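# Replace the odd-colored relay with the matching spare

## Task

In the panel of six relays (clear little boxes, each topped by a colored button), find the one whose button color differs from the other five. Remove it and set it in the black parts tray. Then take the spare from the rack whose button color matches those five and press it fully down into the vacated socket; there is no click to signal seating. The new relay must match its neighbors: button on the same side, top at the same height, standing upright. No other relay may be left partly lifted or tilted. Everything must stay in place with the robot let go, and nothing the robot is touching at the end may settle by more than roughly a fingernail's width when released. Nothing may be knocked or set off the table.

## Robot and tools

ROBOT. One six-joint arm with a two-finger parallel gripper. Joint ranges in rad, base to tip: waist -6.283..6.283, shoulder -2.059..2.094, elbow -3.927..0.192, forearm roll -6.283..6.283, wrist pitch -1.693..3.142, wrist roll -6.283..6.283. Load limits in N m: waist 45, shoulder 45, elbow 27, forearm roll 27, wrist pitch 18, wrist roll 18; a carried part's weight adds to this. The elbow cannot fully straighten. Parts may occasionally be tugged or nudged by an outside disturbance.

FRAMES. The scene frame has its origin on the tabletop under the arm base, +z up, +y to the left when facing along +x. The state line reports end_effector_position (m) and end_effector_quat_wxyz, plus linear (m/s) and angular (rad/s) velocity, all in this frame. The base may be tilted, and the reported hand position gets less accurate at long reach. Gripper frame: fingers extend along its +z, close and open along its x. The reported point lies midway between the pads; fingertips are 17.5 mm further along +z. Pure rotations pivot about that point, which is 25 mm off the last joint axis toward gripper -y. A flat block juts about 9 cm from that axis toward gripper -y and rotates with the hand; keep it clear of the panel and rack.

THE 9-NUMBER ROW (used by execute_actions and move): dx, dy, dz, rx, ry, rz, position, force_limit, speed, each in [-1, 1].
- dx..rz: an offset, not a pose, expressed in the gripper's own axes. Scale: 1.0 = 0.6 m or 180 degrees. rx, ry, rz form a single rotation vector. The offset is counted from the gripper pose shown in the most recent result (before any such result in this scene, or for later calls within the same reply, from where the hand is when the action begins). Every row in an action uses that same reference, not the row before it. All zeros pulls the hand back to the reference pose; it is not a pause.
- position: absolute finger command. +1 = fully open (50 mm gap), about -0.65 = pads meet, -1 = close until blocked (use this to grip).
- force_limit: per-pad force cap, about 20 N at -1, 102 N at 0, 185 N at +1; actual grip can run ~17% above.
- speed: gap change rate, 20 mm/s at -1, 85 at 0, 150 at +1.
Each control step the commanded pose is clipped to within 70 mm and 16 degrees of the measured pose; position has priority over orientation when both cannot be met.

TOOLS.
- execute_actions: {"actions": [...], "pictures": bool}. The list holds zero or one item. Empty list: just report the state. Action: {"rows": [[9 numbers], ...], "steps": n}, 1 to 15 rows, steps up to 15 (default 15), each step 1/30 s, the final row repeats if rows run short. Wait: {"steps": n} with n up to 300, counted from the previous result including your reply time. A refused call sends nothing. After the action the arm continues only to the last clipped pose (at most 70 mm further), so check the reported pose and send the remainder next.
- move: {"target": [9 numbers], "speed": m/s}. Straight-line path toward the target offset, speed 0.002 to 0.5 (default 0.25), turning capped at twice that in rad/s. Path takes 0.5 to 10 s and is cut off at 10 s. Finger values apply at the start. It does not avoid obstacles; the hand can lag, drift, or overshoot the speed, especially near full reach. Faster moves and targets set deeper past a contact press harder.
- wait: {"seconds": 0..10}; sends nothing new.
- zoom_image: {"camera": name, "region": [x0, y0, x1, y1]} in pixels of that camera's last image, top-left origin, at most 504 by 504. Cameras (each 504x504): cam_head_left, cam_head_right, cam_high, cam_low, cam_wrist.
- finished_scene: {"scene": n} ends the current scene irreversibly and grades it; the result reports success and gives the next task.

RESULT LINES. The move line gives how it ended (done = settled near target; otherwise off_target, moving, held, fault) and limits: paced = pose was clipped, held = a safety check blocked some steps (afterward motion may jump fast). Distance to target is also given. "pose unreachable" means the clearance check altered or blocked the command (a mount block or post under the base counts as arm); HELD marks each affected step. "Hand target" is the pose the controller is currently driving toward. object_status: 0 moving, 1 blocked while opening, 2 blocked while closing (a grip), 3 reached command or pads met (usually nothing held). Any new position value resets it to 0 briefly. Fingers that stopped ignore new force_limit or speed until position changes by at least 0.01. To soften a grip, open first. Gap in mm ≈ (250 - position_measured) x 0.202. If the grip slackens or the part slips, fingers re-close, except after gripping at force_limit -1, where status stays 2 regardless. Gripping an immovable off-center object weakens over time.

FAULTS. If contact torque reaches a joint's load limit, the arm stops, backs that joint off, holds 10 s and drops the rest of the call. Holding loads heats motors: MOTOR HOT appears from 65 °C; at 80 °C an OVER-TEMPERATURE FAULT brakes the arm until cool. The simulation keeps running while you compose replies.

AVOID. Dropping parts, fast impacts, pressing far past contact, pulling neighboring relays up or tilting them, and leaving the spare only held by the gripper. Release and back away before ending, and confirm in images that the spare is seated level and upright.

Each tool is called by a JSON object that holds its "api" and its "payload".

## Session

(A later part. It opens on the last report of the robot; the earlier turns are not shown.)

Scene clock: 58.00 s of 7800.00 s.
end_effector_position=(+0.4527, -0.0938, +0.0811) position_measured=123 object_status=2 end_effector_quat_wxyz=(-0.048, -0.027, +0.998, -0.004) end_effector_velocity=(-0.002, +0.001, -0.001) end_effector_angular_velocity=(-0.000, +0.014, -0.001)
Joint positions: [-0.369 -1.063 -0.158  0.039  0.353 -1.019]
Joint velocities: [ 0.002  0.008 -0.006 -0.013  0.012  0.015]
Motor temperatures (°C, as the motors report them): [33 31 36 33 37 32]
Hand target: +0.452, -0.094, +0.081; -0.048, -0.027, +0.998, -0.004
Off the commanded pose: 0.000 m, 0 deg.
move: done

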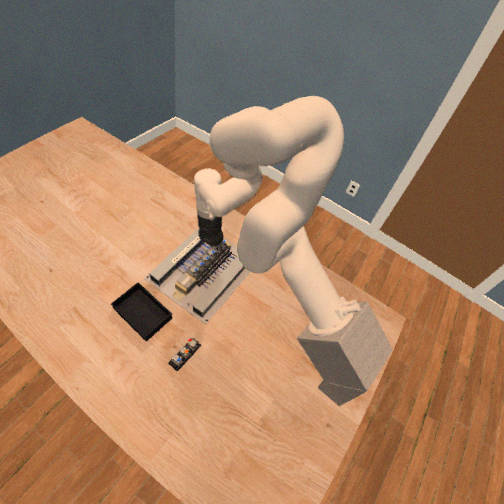

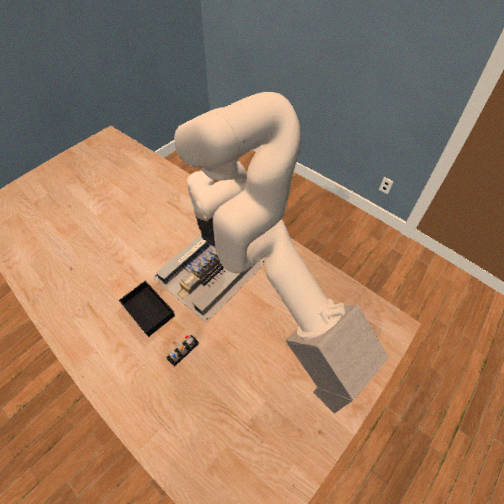

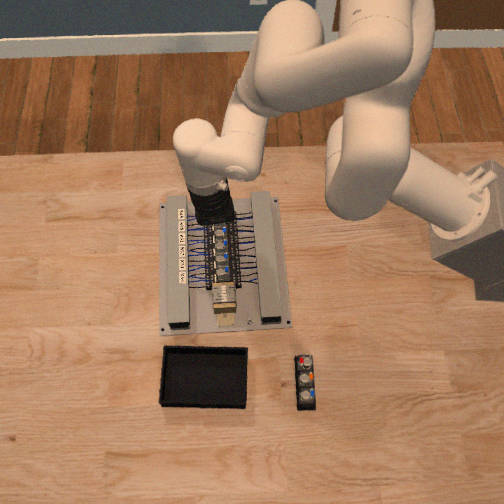

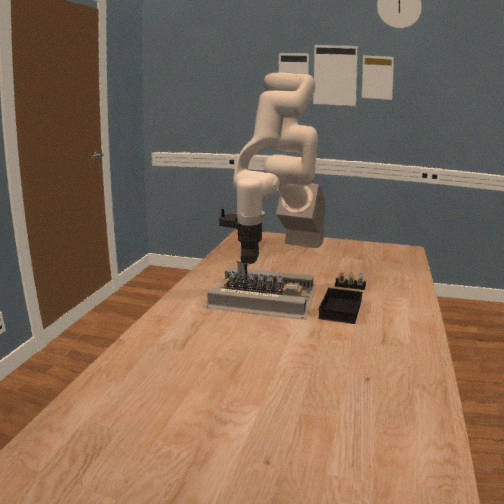

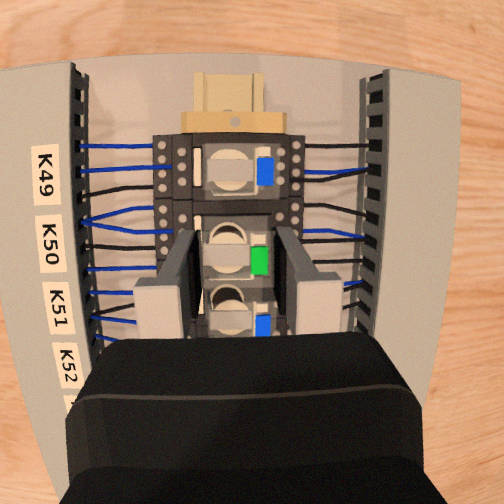

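{"api": "move", "payload": {"target": [0,0,-0.02,0,-0.032,0,-1,0.3,-0.5], "speed": 0.03}}

{"api": "move", "payload": {"target": [0,0,-0.07,0,0,0,-1,0.3,-0.5], "speed": 0.05}}

Scene clock: 63.67 s of 7800.00 s.
end_effector_position=(+0.4538, -0.0938, +0.0930) position_measured=123 object_status=2 end_effector_quat_wxyz=(+0.002, -0.027, +1.000, -0.003) end_effector_velocity=(+0.000, +0.000, +0.002) end_effector_angular_velocity=(+0.002, -0.017, +0.002)
Joint positions: [-0.368 -1.18  -0.069  0.111  0.287 -1.087]
Joint velocities: [ 0.002 -0.021  0.015  0.016 -0.01  -0.016]
Motor temperatures (°C, as the motors report them): [33 31 36 33 37 32]
Hand target: +0.454, -0.094, +0.093; +0.003, -0.027, +1.000, -0.003
Off the commanded pose: 0.000 m, 0 deg.
After step 90, 0.73 s passed at rest.
move: done

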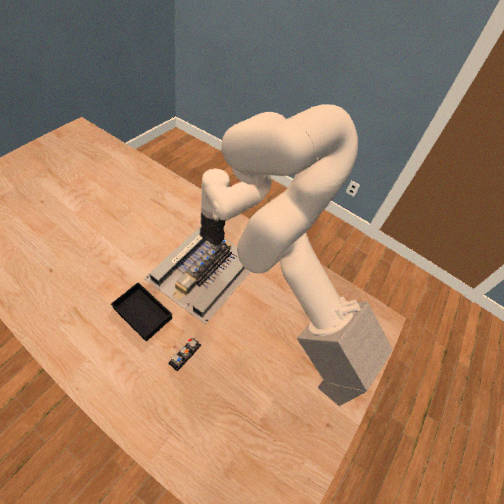

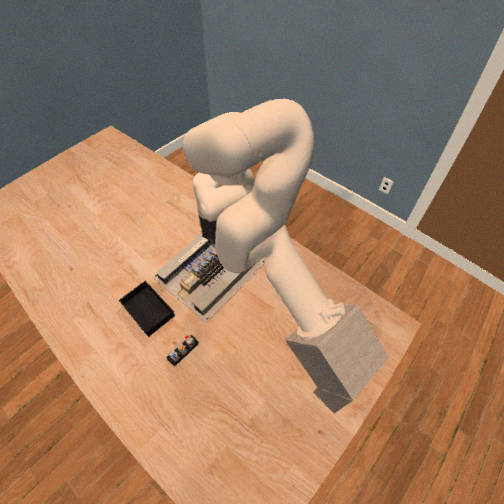

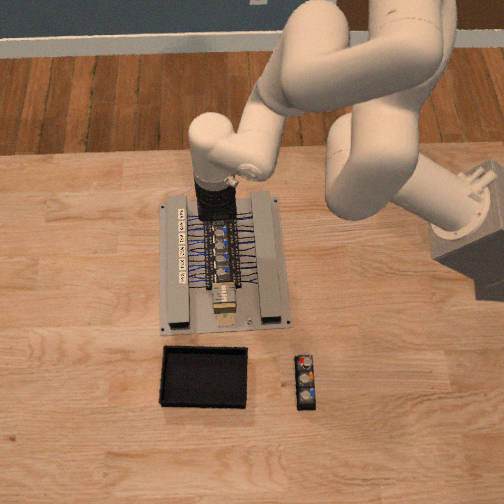

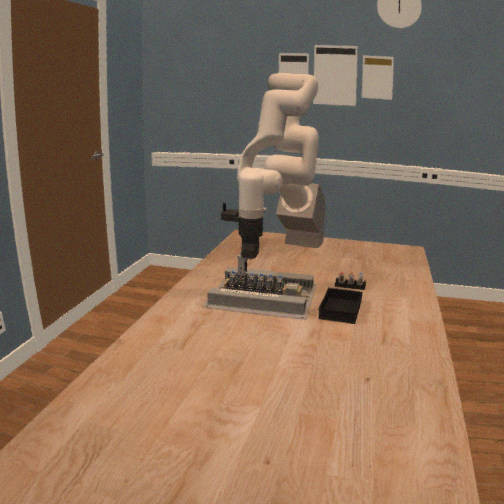

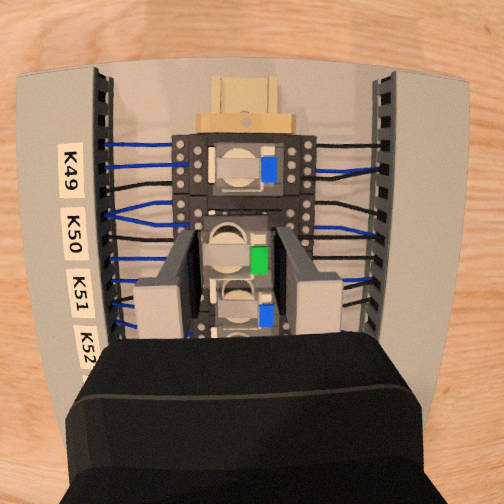

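Scene clock: 65.00 s of 7800.00 s.
end_effector_position=(+0.4538, -0.0934, +0.1348) position_measured=123 object_status=2 end_effector_quat_wxyz=(+0.002, -0.027, +1.000, -0.003) end_effector_velocity=(-0.001, +0.000, +0.003) end_effector_angular_velocity=(-0.001, +0.000, +0.001)
Joint positions: [-0.393 -1.432 -0.073  0.101  0.544 -1.081]
Joint velocities: [-0.001 -0.017  0.001 -0.002  0.017  0.001]
Motor temperatures (°C, as the motors report them): [33 31 36 33 37 32]
Hand target: +0.454, -0.093, +0.135; +0.002, -0.027, +1.000, -0.003
Off the commanded pose: 0.000 m, 0 deg.
move: done

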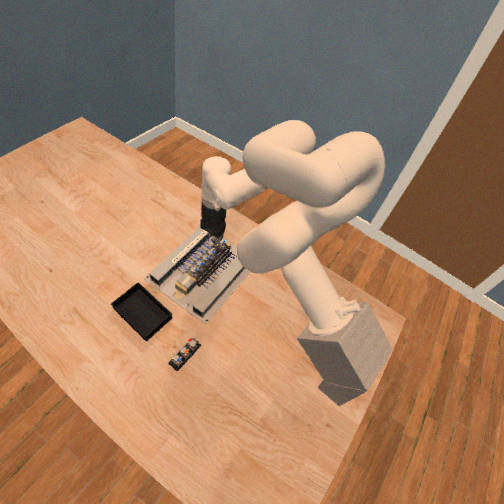

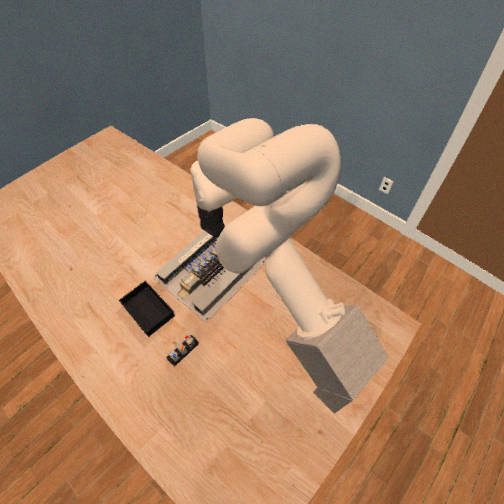

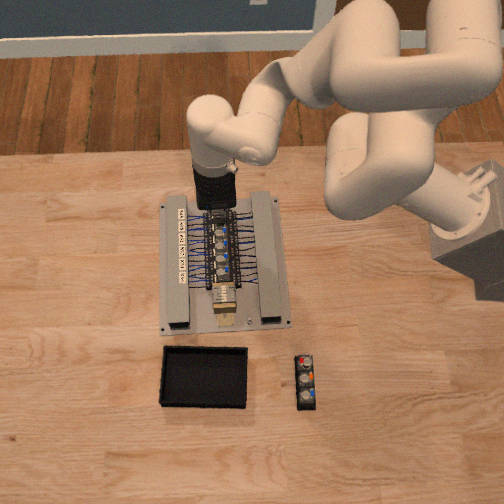

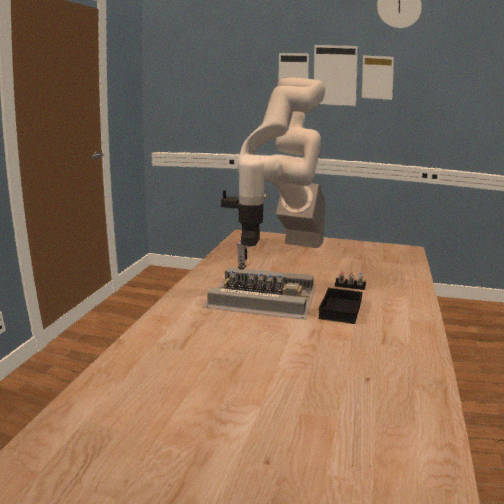

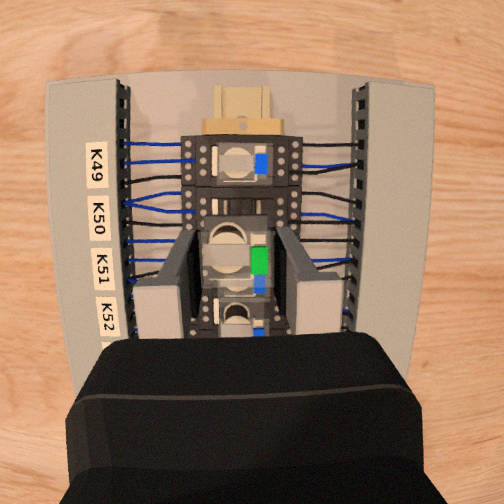

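{"api": "move", "payload": {"target": [-0.085,0.57,0,0,0,0.017,-1,0.3,-0.5], "speed": 0.15}}

Scene clock: 72.90 s of 7800.00 s.
end_effector_position=(+0.4851, +0.2521, +0.1324) position_measured=123 object_status=2 end_effector_quat_wxyz=(-0.001, +0.000, +1.000, -0.001) end_effector_velocity=(+0.001, +0.002, -0.001) end_effector_angular_velocity=(-0.006, +0.000, +0.000)
Joint positions: [ 0.81  -0.399 -0.746 -1.097  0.986  0.81 ]
Joint velocities: [ 0.004  0.014 -0.013  0.     0.008  0.003]
Motor temperatures (°C, as the motors report them): [33 31 36 33 37 32]
Hand target: +0.485, +0.252, +0.132; -0.001, -0.000, +1.000, -0.001
Off the commanded pose: 0.002 m, 0 deg.
After step 90, 2.00 s passed at rest.
move: done

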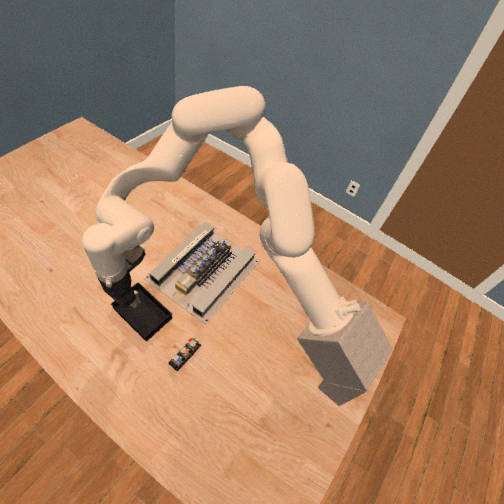

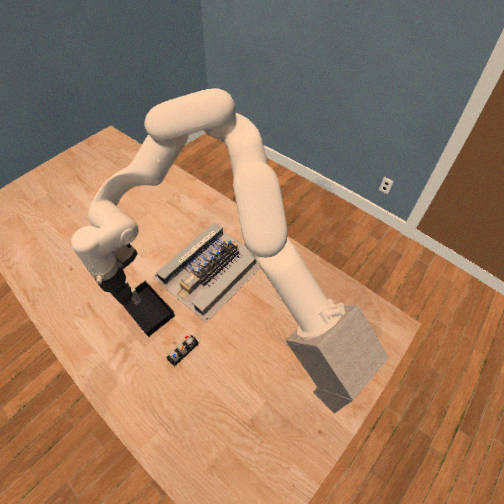

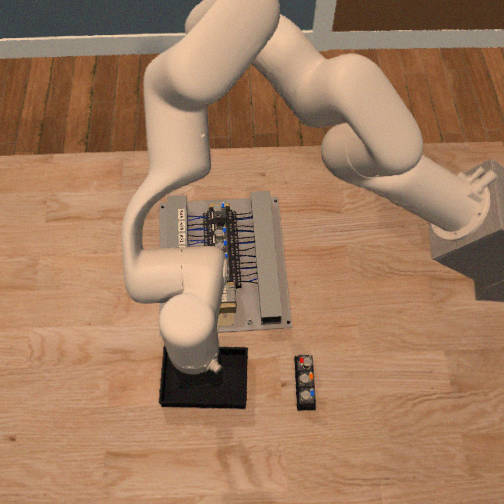

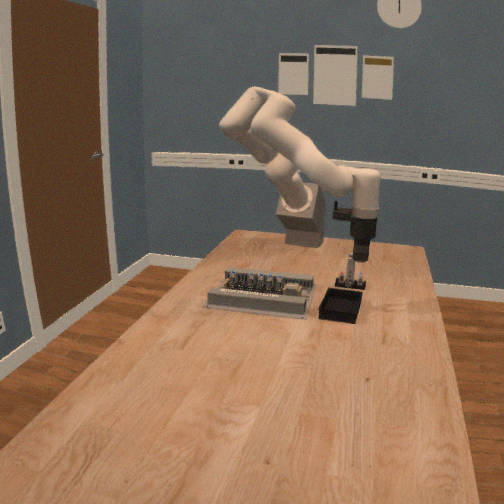

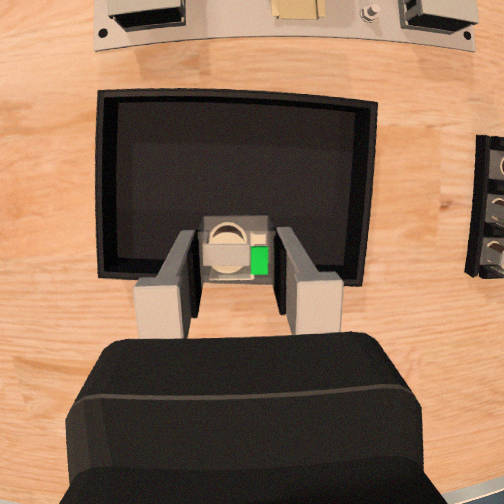

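{"api": "move", "payload": {"target": [0,-0.03,0.125,0,0,0,-1,0.3,-0.5], "speed": 0.06}}

{"api": "zoom_image", "payload": {"camera": "cam_low", "region": [300,240,400,330]}}

Scene clock: 79.83 s of 7800.00 s.
end_effector_position=(+0.4852, +0.2338, +0.0577) position_measured=123 object_status=2 end_effector_quat_wxyz=(-0.001, +0.000, +1.000, -0.001) end_effector_velocity=(-0.000, -0.000, -0.002) end_effector_angular_velocity=(-0.000, -0.000, -0.000)
Joint positions: [ 0.59  -0.292 -0.726 -1.234  0.757  0.862]
Joint velocities: [-0.006  0.006 -0.001 -0.006 -0.006  0.004]
Motor temperatures (°C, as the motors report them): [33 31 36 33 37 32]
Hand target: +0.485, +0.234, +0.057; -0.001, +0.000, +1.000, -0.001
Off the commanded pose: 0.000 m, 0 deg.
After step 90, 2.17 s passed at rest.
move: done

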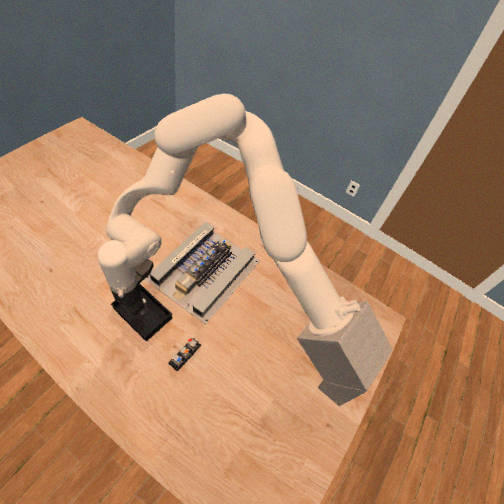

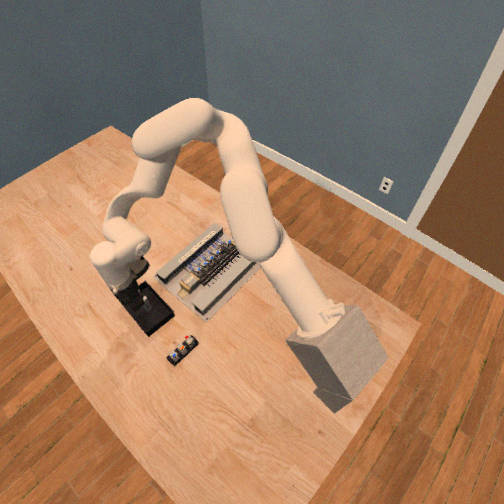

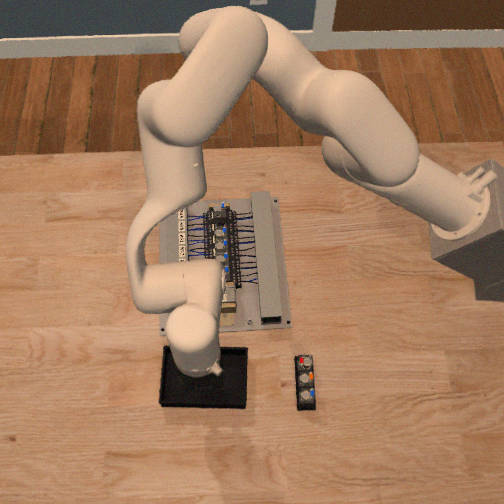

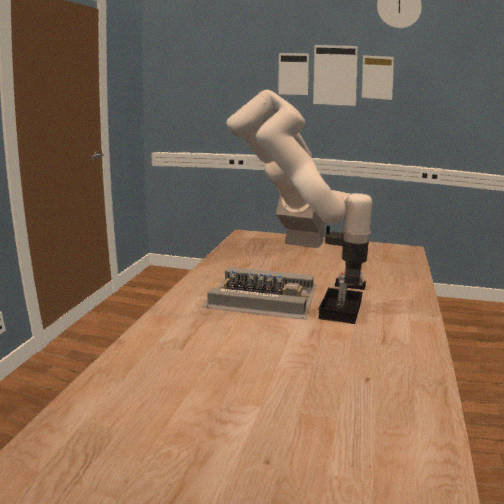

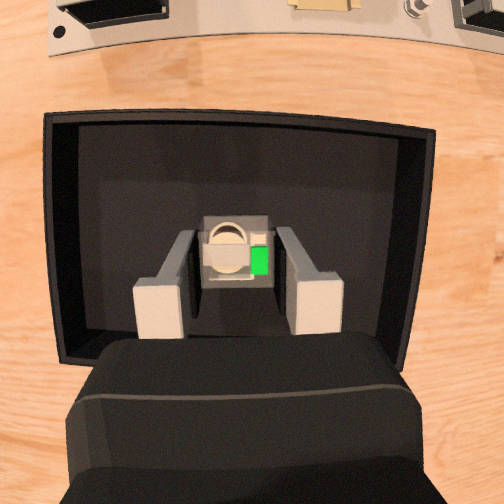

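Region (300, 240, 400, 330) of cam_low's 504x504 image, scaled by 5.040, with more detail than that image has; it fills the top 454 rows of this view, and the rest is white.

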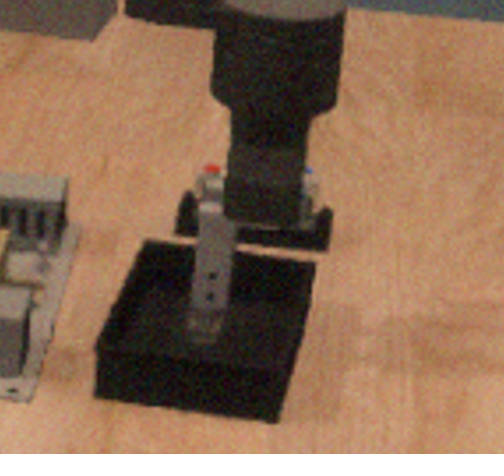

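{"api": "move", "payload": {"target": [0,0,0.008,0,0,0,-1,0.3,-0.5], "speed": 0.02}}

{"api": "move", "payload": {"target": [0,0,0,0,0,0,0.7,0.3,0]}}

{"api": "move", "payload": {"target": [0,0,-0.11,0,0,0,0.7,0.3,0], "speed": 0.1}}

{"api": "move", "payload": {"target": [0.37,0.03,0,0,0,0,0.7,0.3,0], "speed": 0.15}}

Scene clock: 86.43 s of 7800.00 s.
end_effector_position=(+0.4851, +0.2337, +0.0531) position_measured=123 object_status=2 end_effector_quat_wxyz=(-0.001, +0.000, +1.000, -0.001) end_effector_velocity=(-0.000, +0.000, -0.002) end_effector_angular_velocity=(+0.001, -0.000, -0.001)
Joint positions: [ 0.579 -0.281 -0.73  -1.245  0.746  0.868]
Joint velocities: [-0.005  0.006 -0.002 -0.006 -0.006  0.006]
Motor temperatures (°C, as the motors report them): [33 31 35 33 37 32]
Hand target: +0.485, +0.234, +0.053; -0.001, +0.000, +1.000, -0.001
Off the commanded pose: 0.000 m, 0 deg.
After step 90, 2.90 s passed at rest.
move: done

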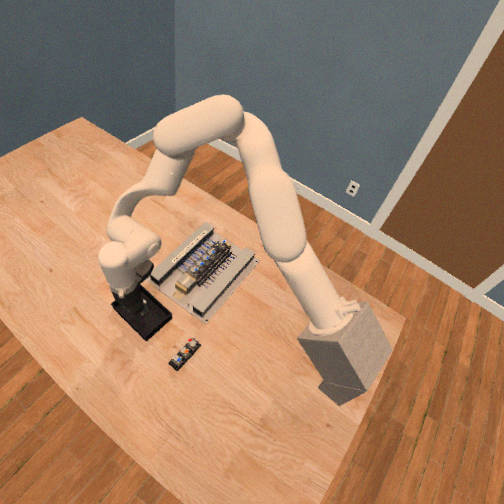

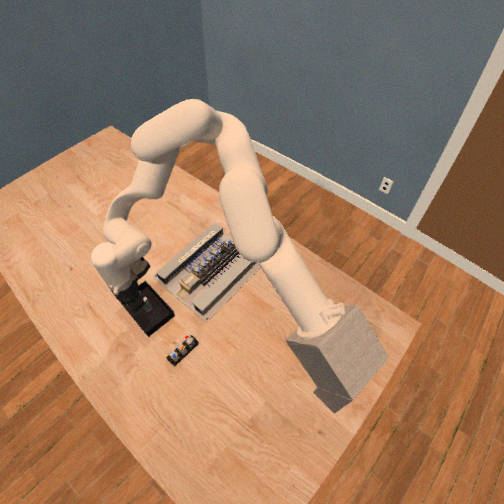

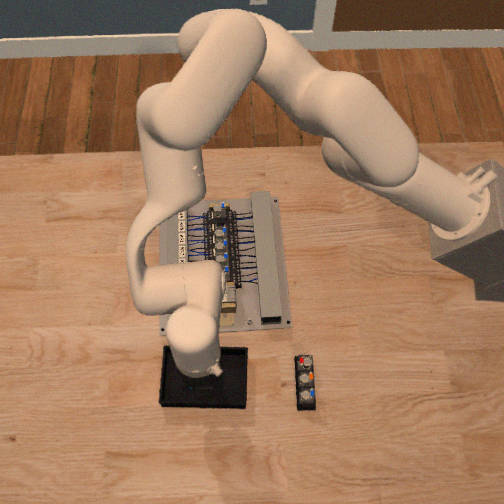

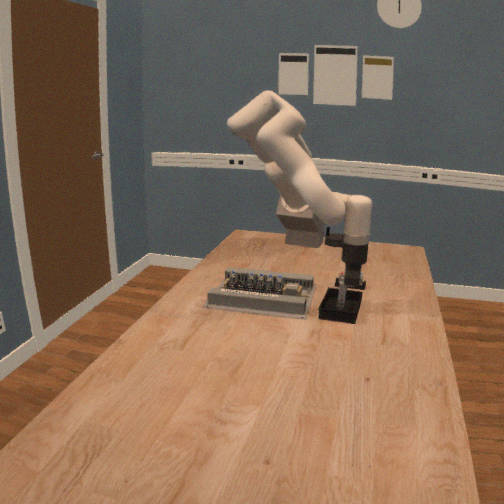

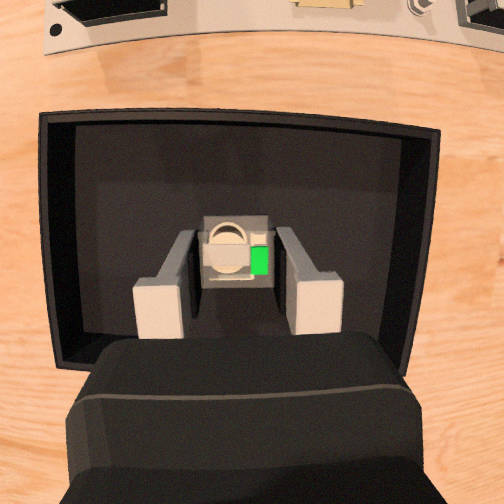

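Scene clock: 86.93 s of 7800.00 s.
end_effector_position=(+0.4851, +0.2337, +0.0532) position_measured=48 object_status=3 end_effector_quat_wxyz=(-0.001, +0.000, +1.000, -0.001) end_effector_velocity=(+0.000, -0.000, +0.000) end_effector_angular_velocity=(-0.000, -0.000, -0.000)
Joint positions: [ 0.579 -0.281 -0.73  -1.245  0.746  0.868]
Joint velocities: [ 0.    -0.    -0.     0.     0.001 -0.   ]
Motor temperatures (°C, as the motors report them): [33 31 35 33 37 32]
Hand target: +0.485, +0.234, +0.053; -0.001, +0.000, +1.000, -0.001
Off the commanded pose: 0.000 m, 0 deg.
move: done

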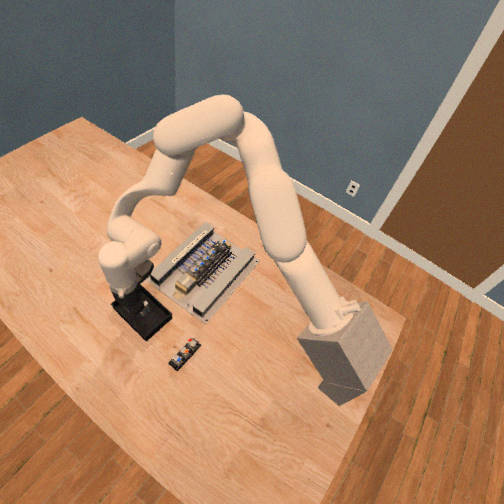

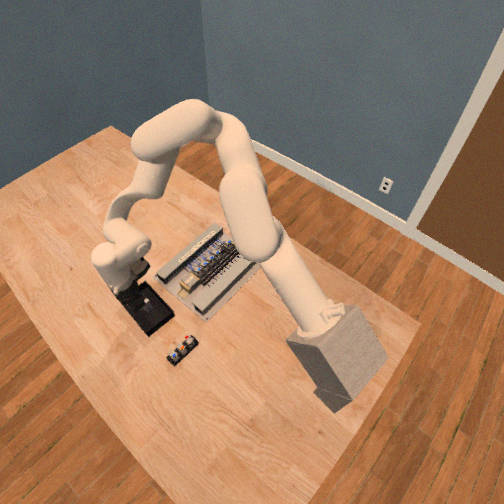

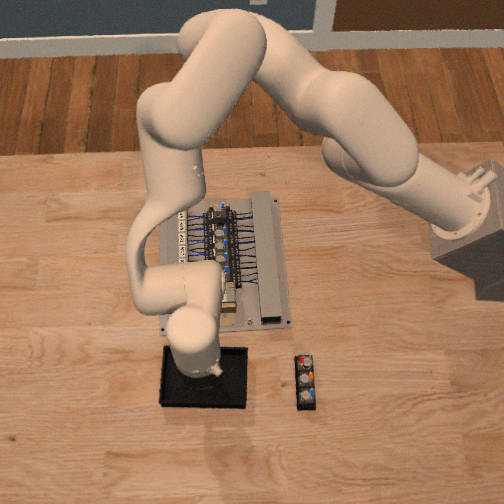

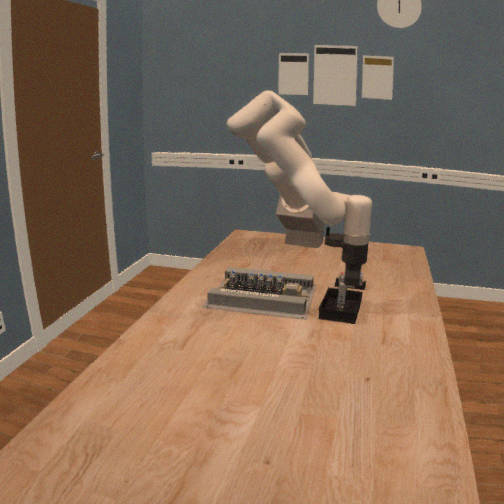

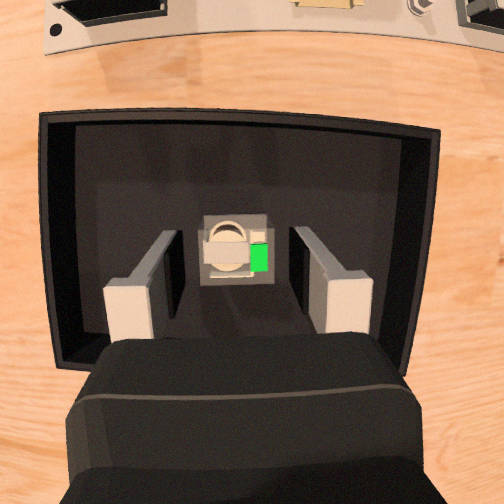

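Scene clock: 88.13 s of 7800.00 s.
end_effector_position=(+0.4851, +0.2340, +0.1189) position_measured=48 object_status=3 end_effector_quat_wxyz=(-0.001, -0.000, +1.000, -0.001) end_effector_velocity=(-0.000, -0.000, +0.002) end_effector_angular_velocity=(-0.001, -0.001, +0.002)
Joint positions: [ 0.744 -0.434 -0.697 -1.114  0.925  0.792]
Joint velocities: [ 0.007 -0.004  0.001  0.003  0.009 -0.002]
Motor temperatures (°C, as the motors report them): [33 31 35 33 37 32]
Hand target: +0.485, +0.234, +0.119; -0.001, +0.000, +1.000, -0.000
Off the commanded pose: 0.000 m, 0 deg.
move: done

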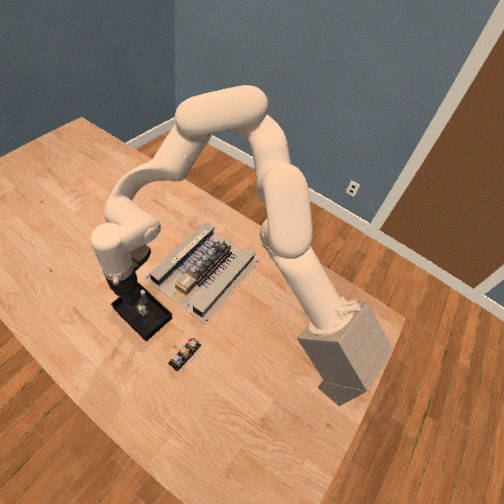

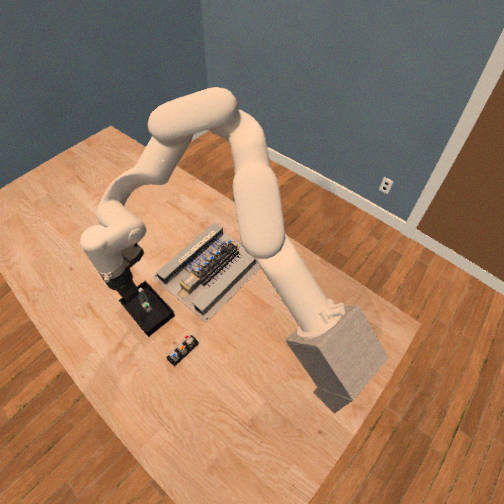

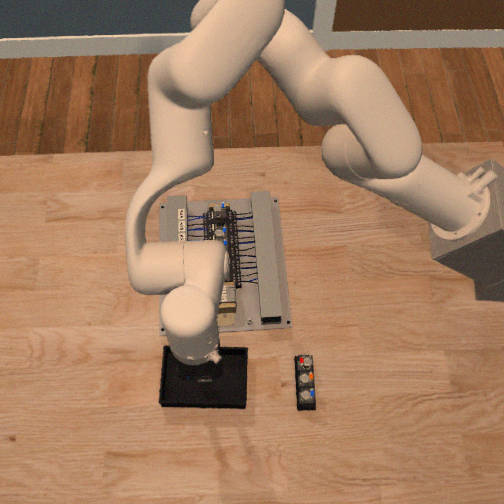

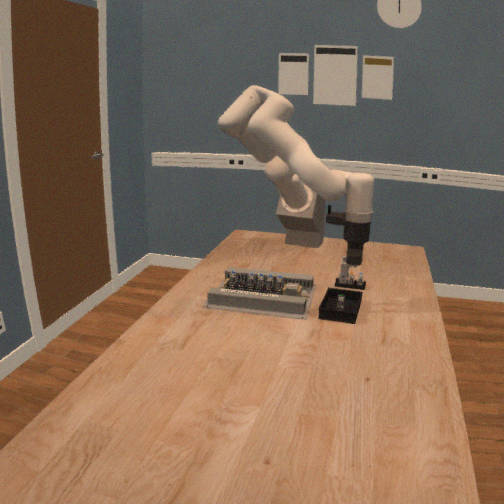

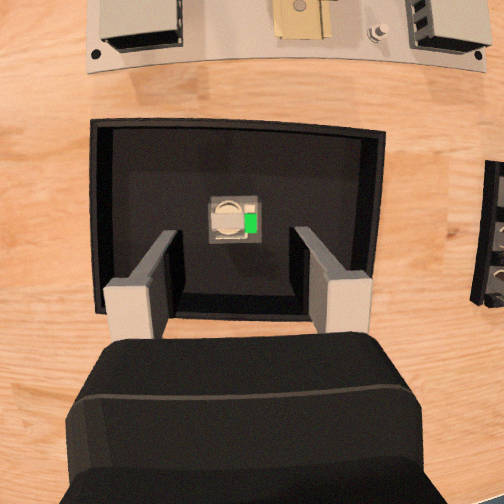

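Scene clock: 90.23 s of 7800.00 s.
end_effector_position=(+0.2626, +0.2521, +0.1192) position_measured=48 object_status=3 end_effector_quat_wxyz=(-0.002, +0.000, +1.000, -0.001) end_effector_velocity=(-0.003, +0.000, -0.000) end_effector_angular_velocity=(-0.002, -0.000, -0.000)
Joint positions: [ 1.131 -0.223 -0.414 -1.251  1.025  1.476]
Joint velocities: [ 0.006  0.009 -0.001 -0.     0.002  0.01 ]
Motor temperatures (°C, as the motors report them): [33 31 35 33 37 32]
Hand target: +0.262, +0.252, +0.119; -0.002, -0.000, +1.000, -0.001
Off the commanded pose: 0.001 m, 0 deg.
move: done

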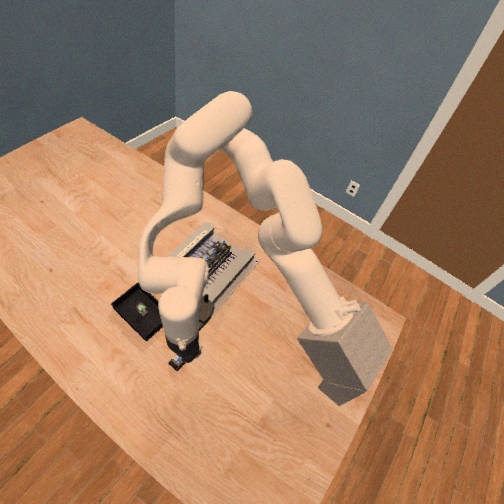

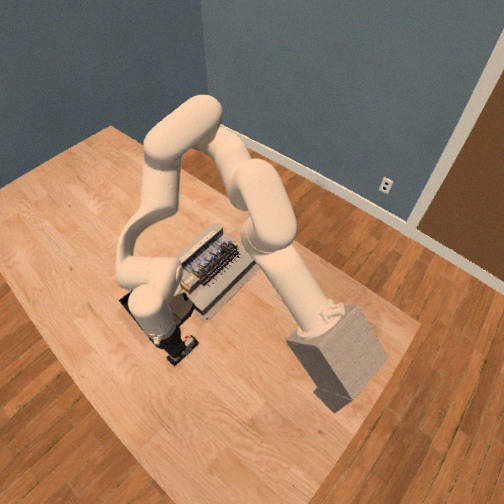

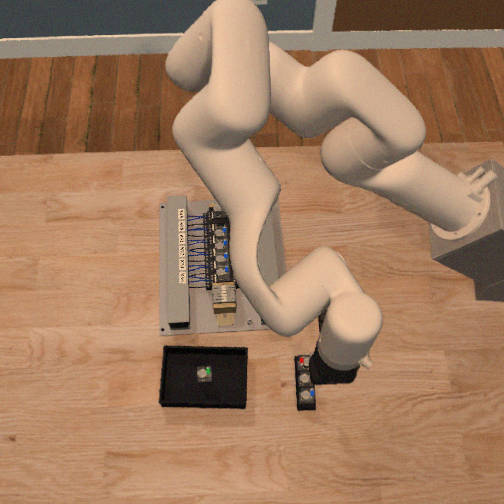

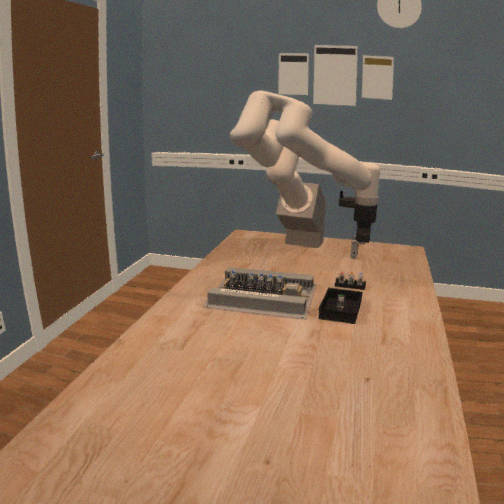

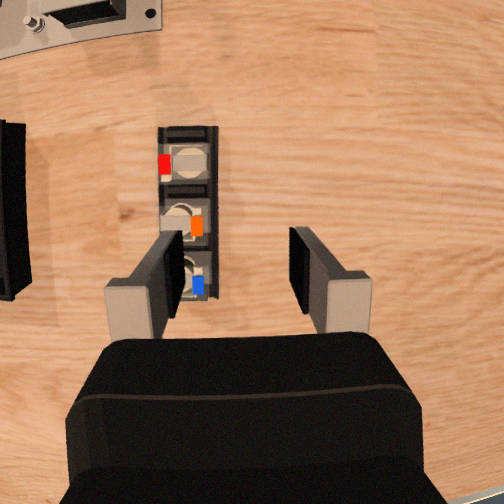

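{"api": "move", "payload": {"target": [-0.042,0.047,0.06,0,0,0,0.7,0.3,0], "speed": 0.08}}

Scene clock: 96.83 s of 7800.00 s.
end_effector_position=(+0.2877, +0.2800, +0.0832) position_measured=48 object_status=3 end_effector_quat_wxyz=(-0.002, +0.000, +1.000, -0.001) end_effector_velocity=(+0.001, +0.002, -0.002) end_effector_angular_velocity=(+0.000, -0.000, -0.000)
Joint positions: [ 1.001 -0.089 -0.539 -1.348  0.949  1.462]
Joint velocities: [-0.005  0.007 -0.007 -0.004 -0.003  0.   ]
Motor temperatures (°C, as the motors report them): [34 31 35 33 37 32]
Hand target: +0.288, +0.280, +0.083; -0.002, +0.000, +1.000, -0.001
Off the commanded pose: 0.000 m, 0 deg.
After step 90, 2.43 s passed at rest.
move: done

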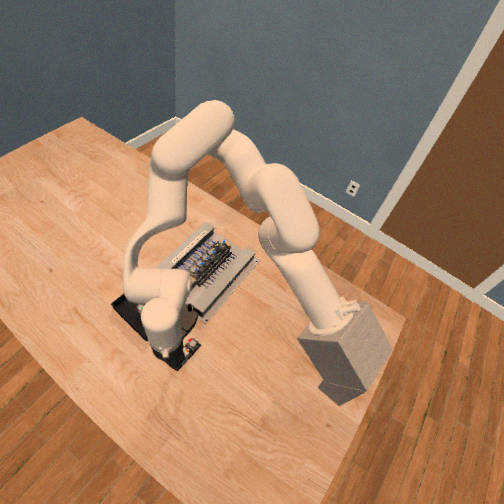

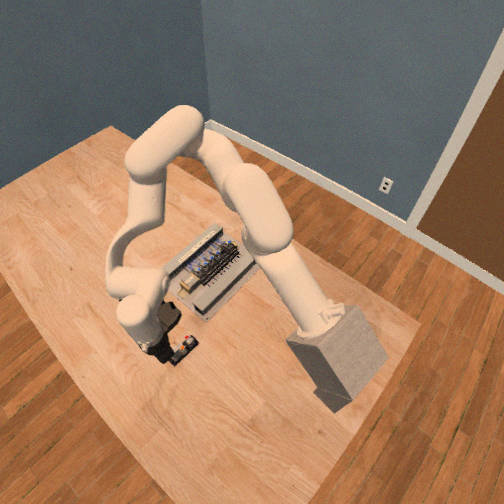

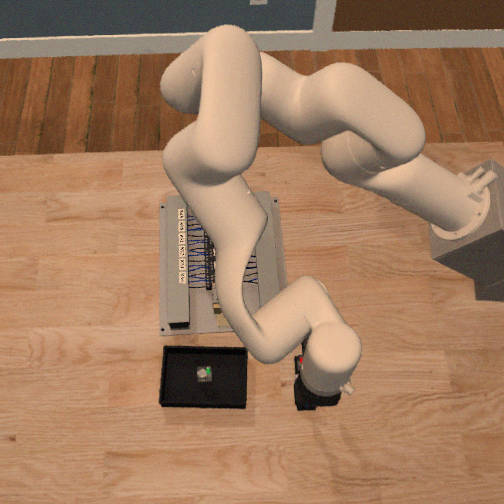

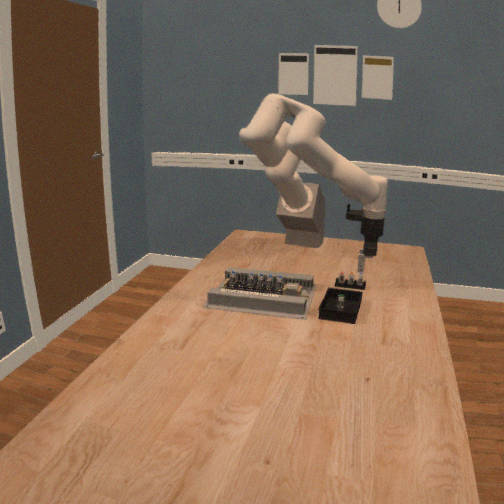

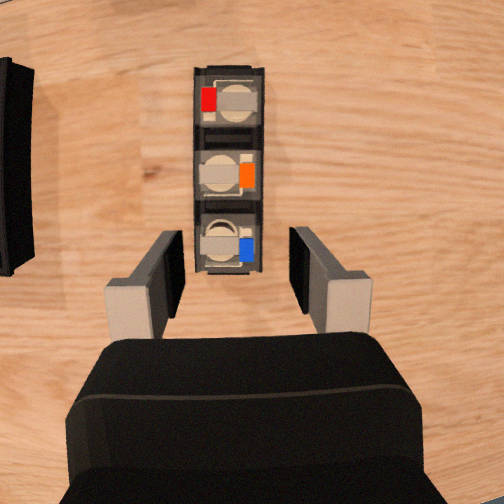

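{"api": "move", "payload": {"target": [-0.004,0.002,0.045,0,0,0,0.7,0.3,0], "speed": 0.03}}

Scene clock: 102.63 s of 7800.00 s.
end_effector_position=(+0.2901, +0.2810, +0.0564) position_measured=48 object_status=3 end_effector_quat_wxyz=(-0.002, +0.000, +1.000, -0.001) end_effector_velocity=(+0.001, +0.000, -0.003) end_effector_angular_velocity=(+0.001, -0.001, -0.001)
Joint positions: [ 0.926 -0.024 -0.568 -1.432  0.9    1.498]
Joint velocities: [-0.007  0.007 -0.004 -0.01  -0.004  0.005]
Motor temperatures (°C, as the motors report them): [34 31 35 33 37 32]
Hand target: +0.290, +0.281, +0.056; -0.002, +0.000, +1.000, -0.001
Off the commanded pose: 0.000 m, 0 deg.
After step 90, 1.53 s passed at rest.
move: done

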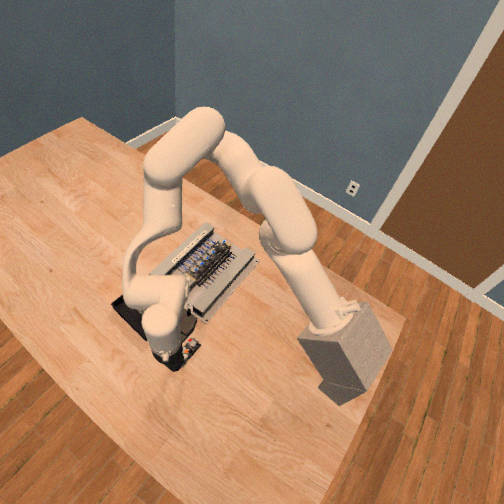

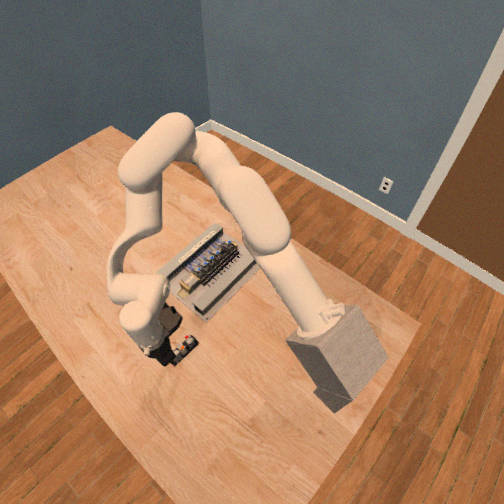

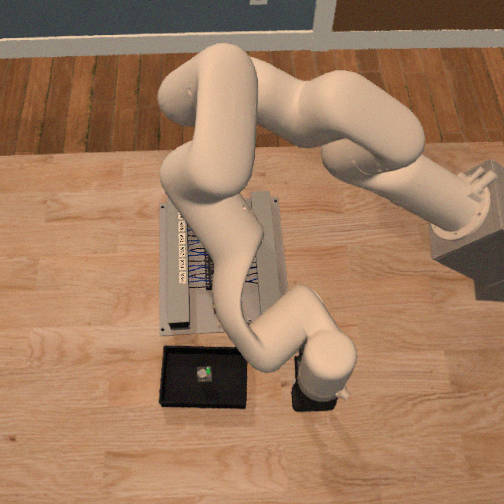

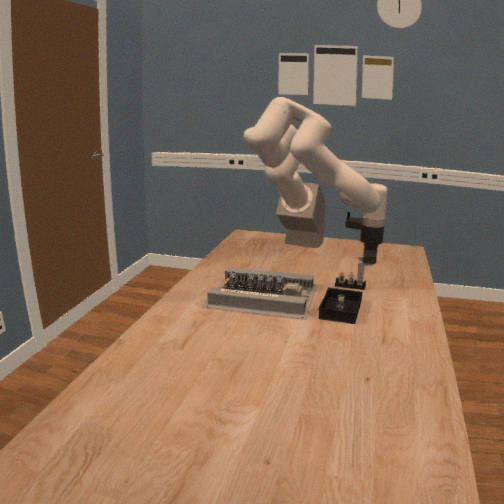

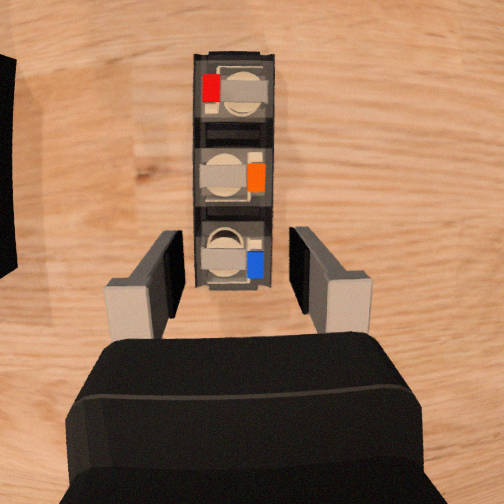

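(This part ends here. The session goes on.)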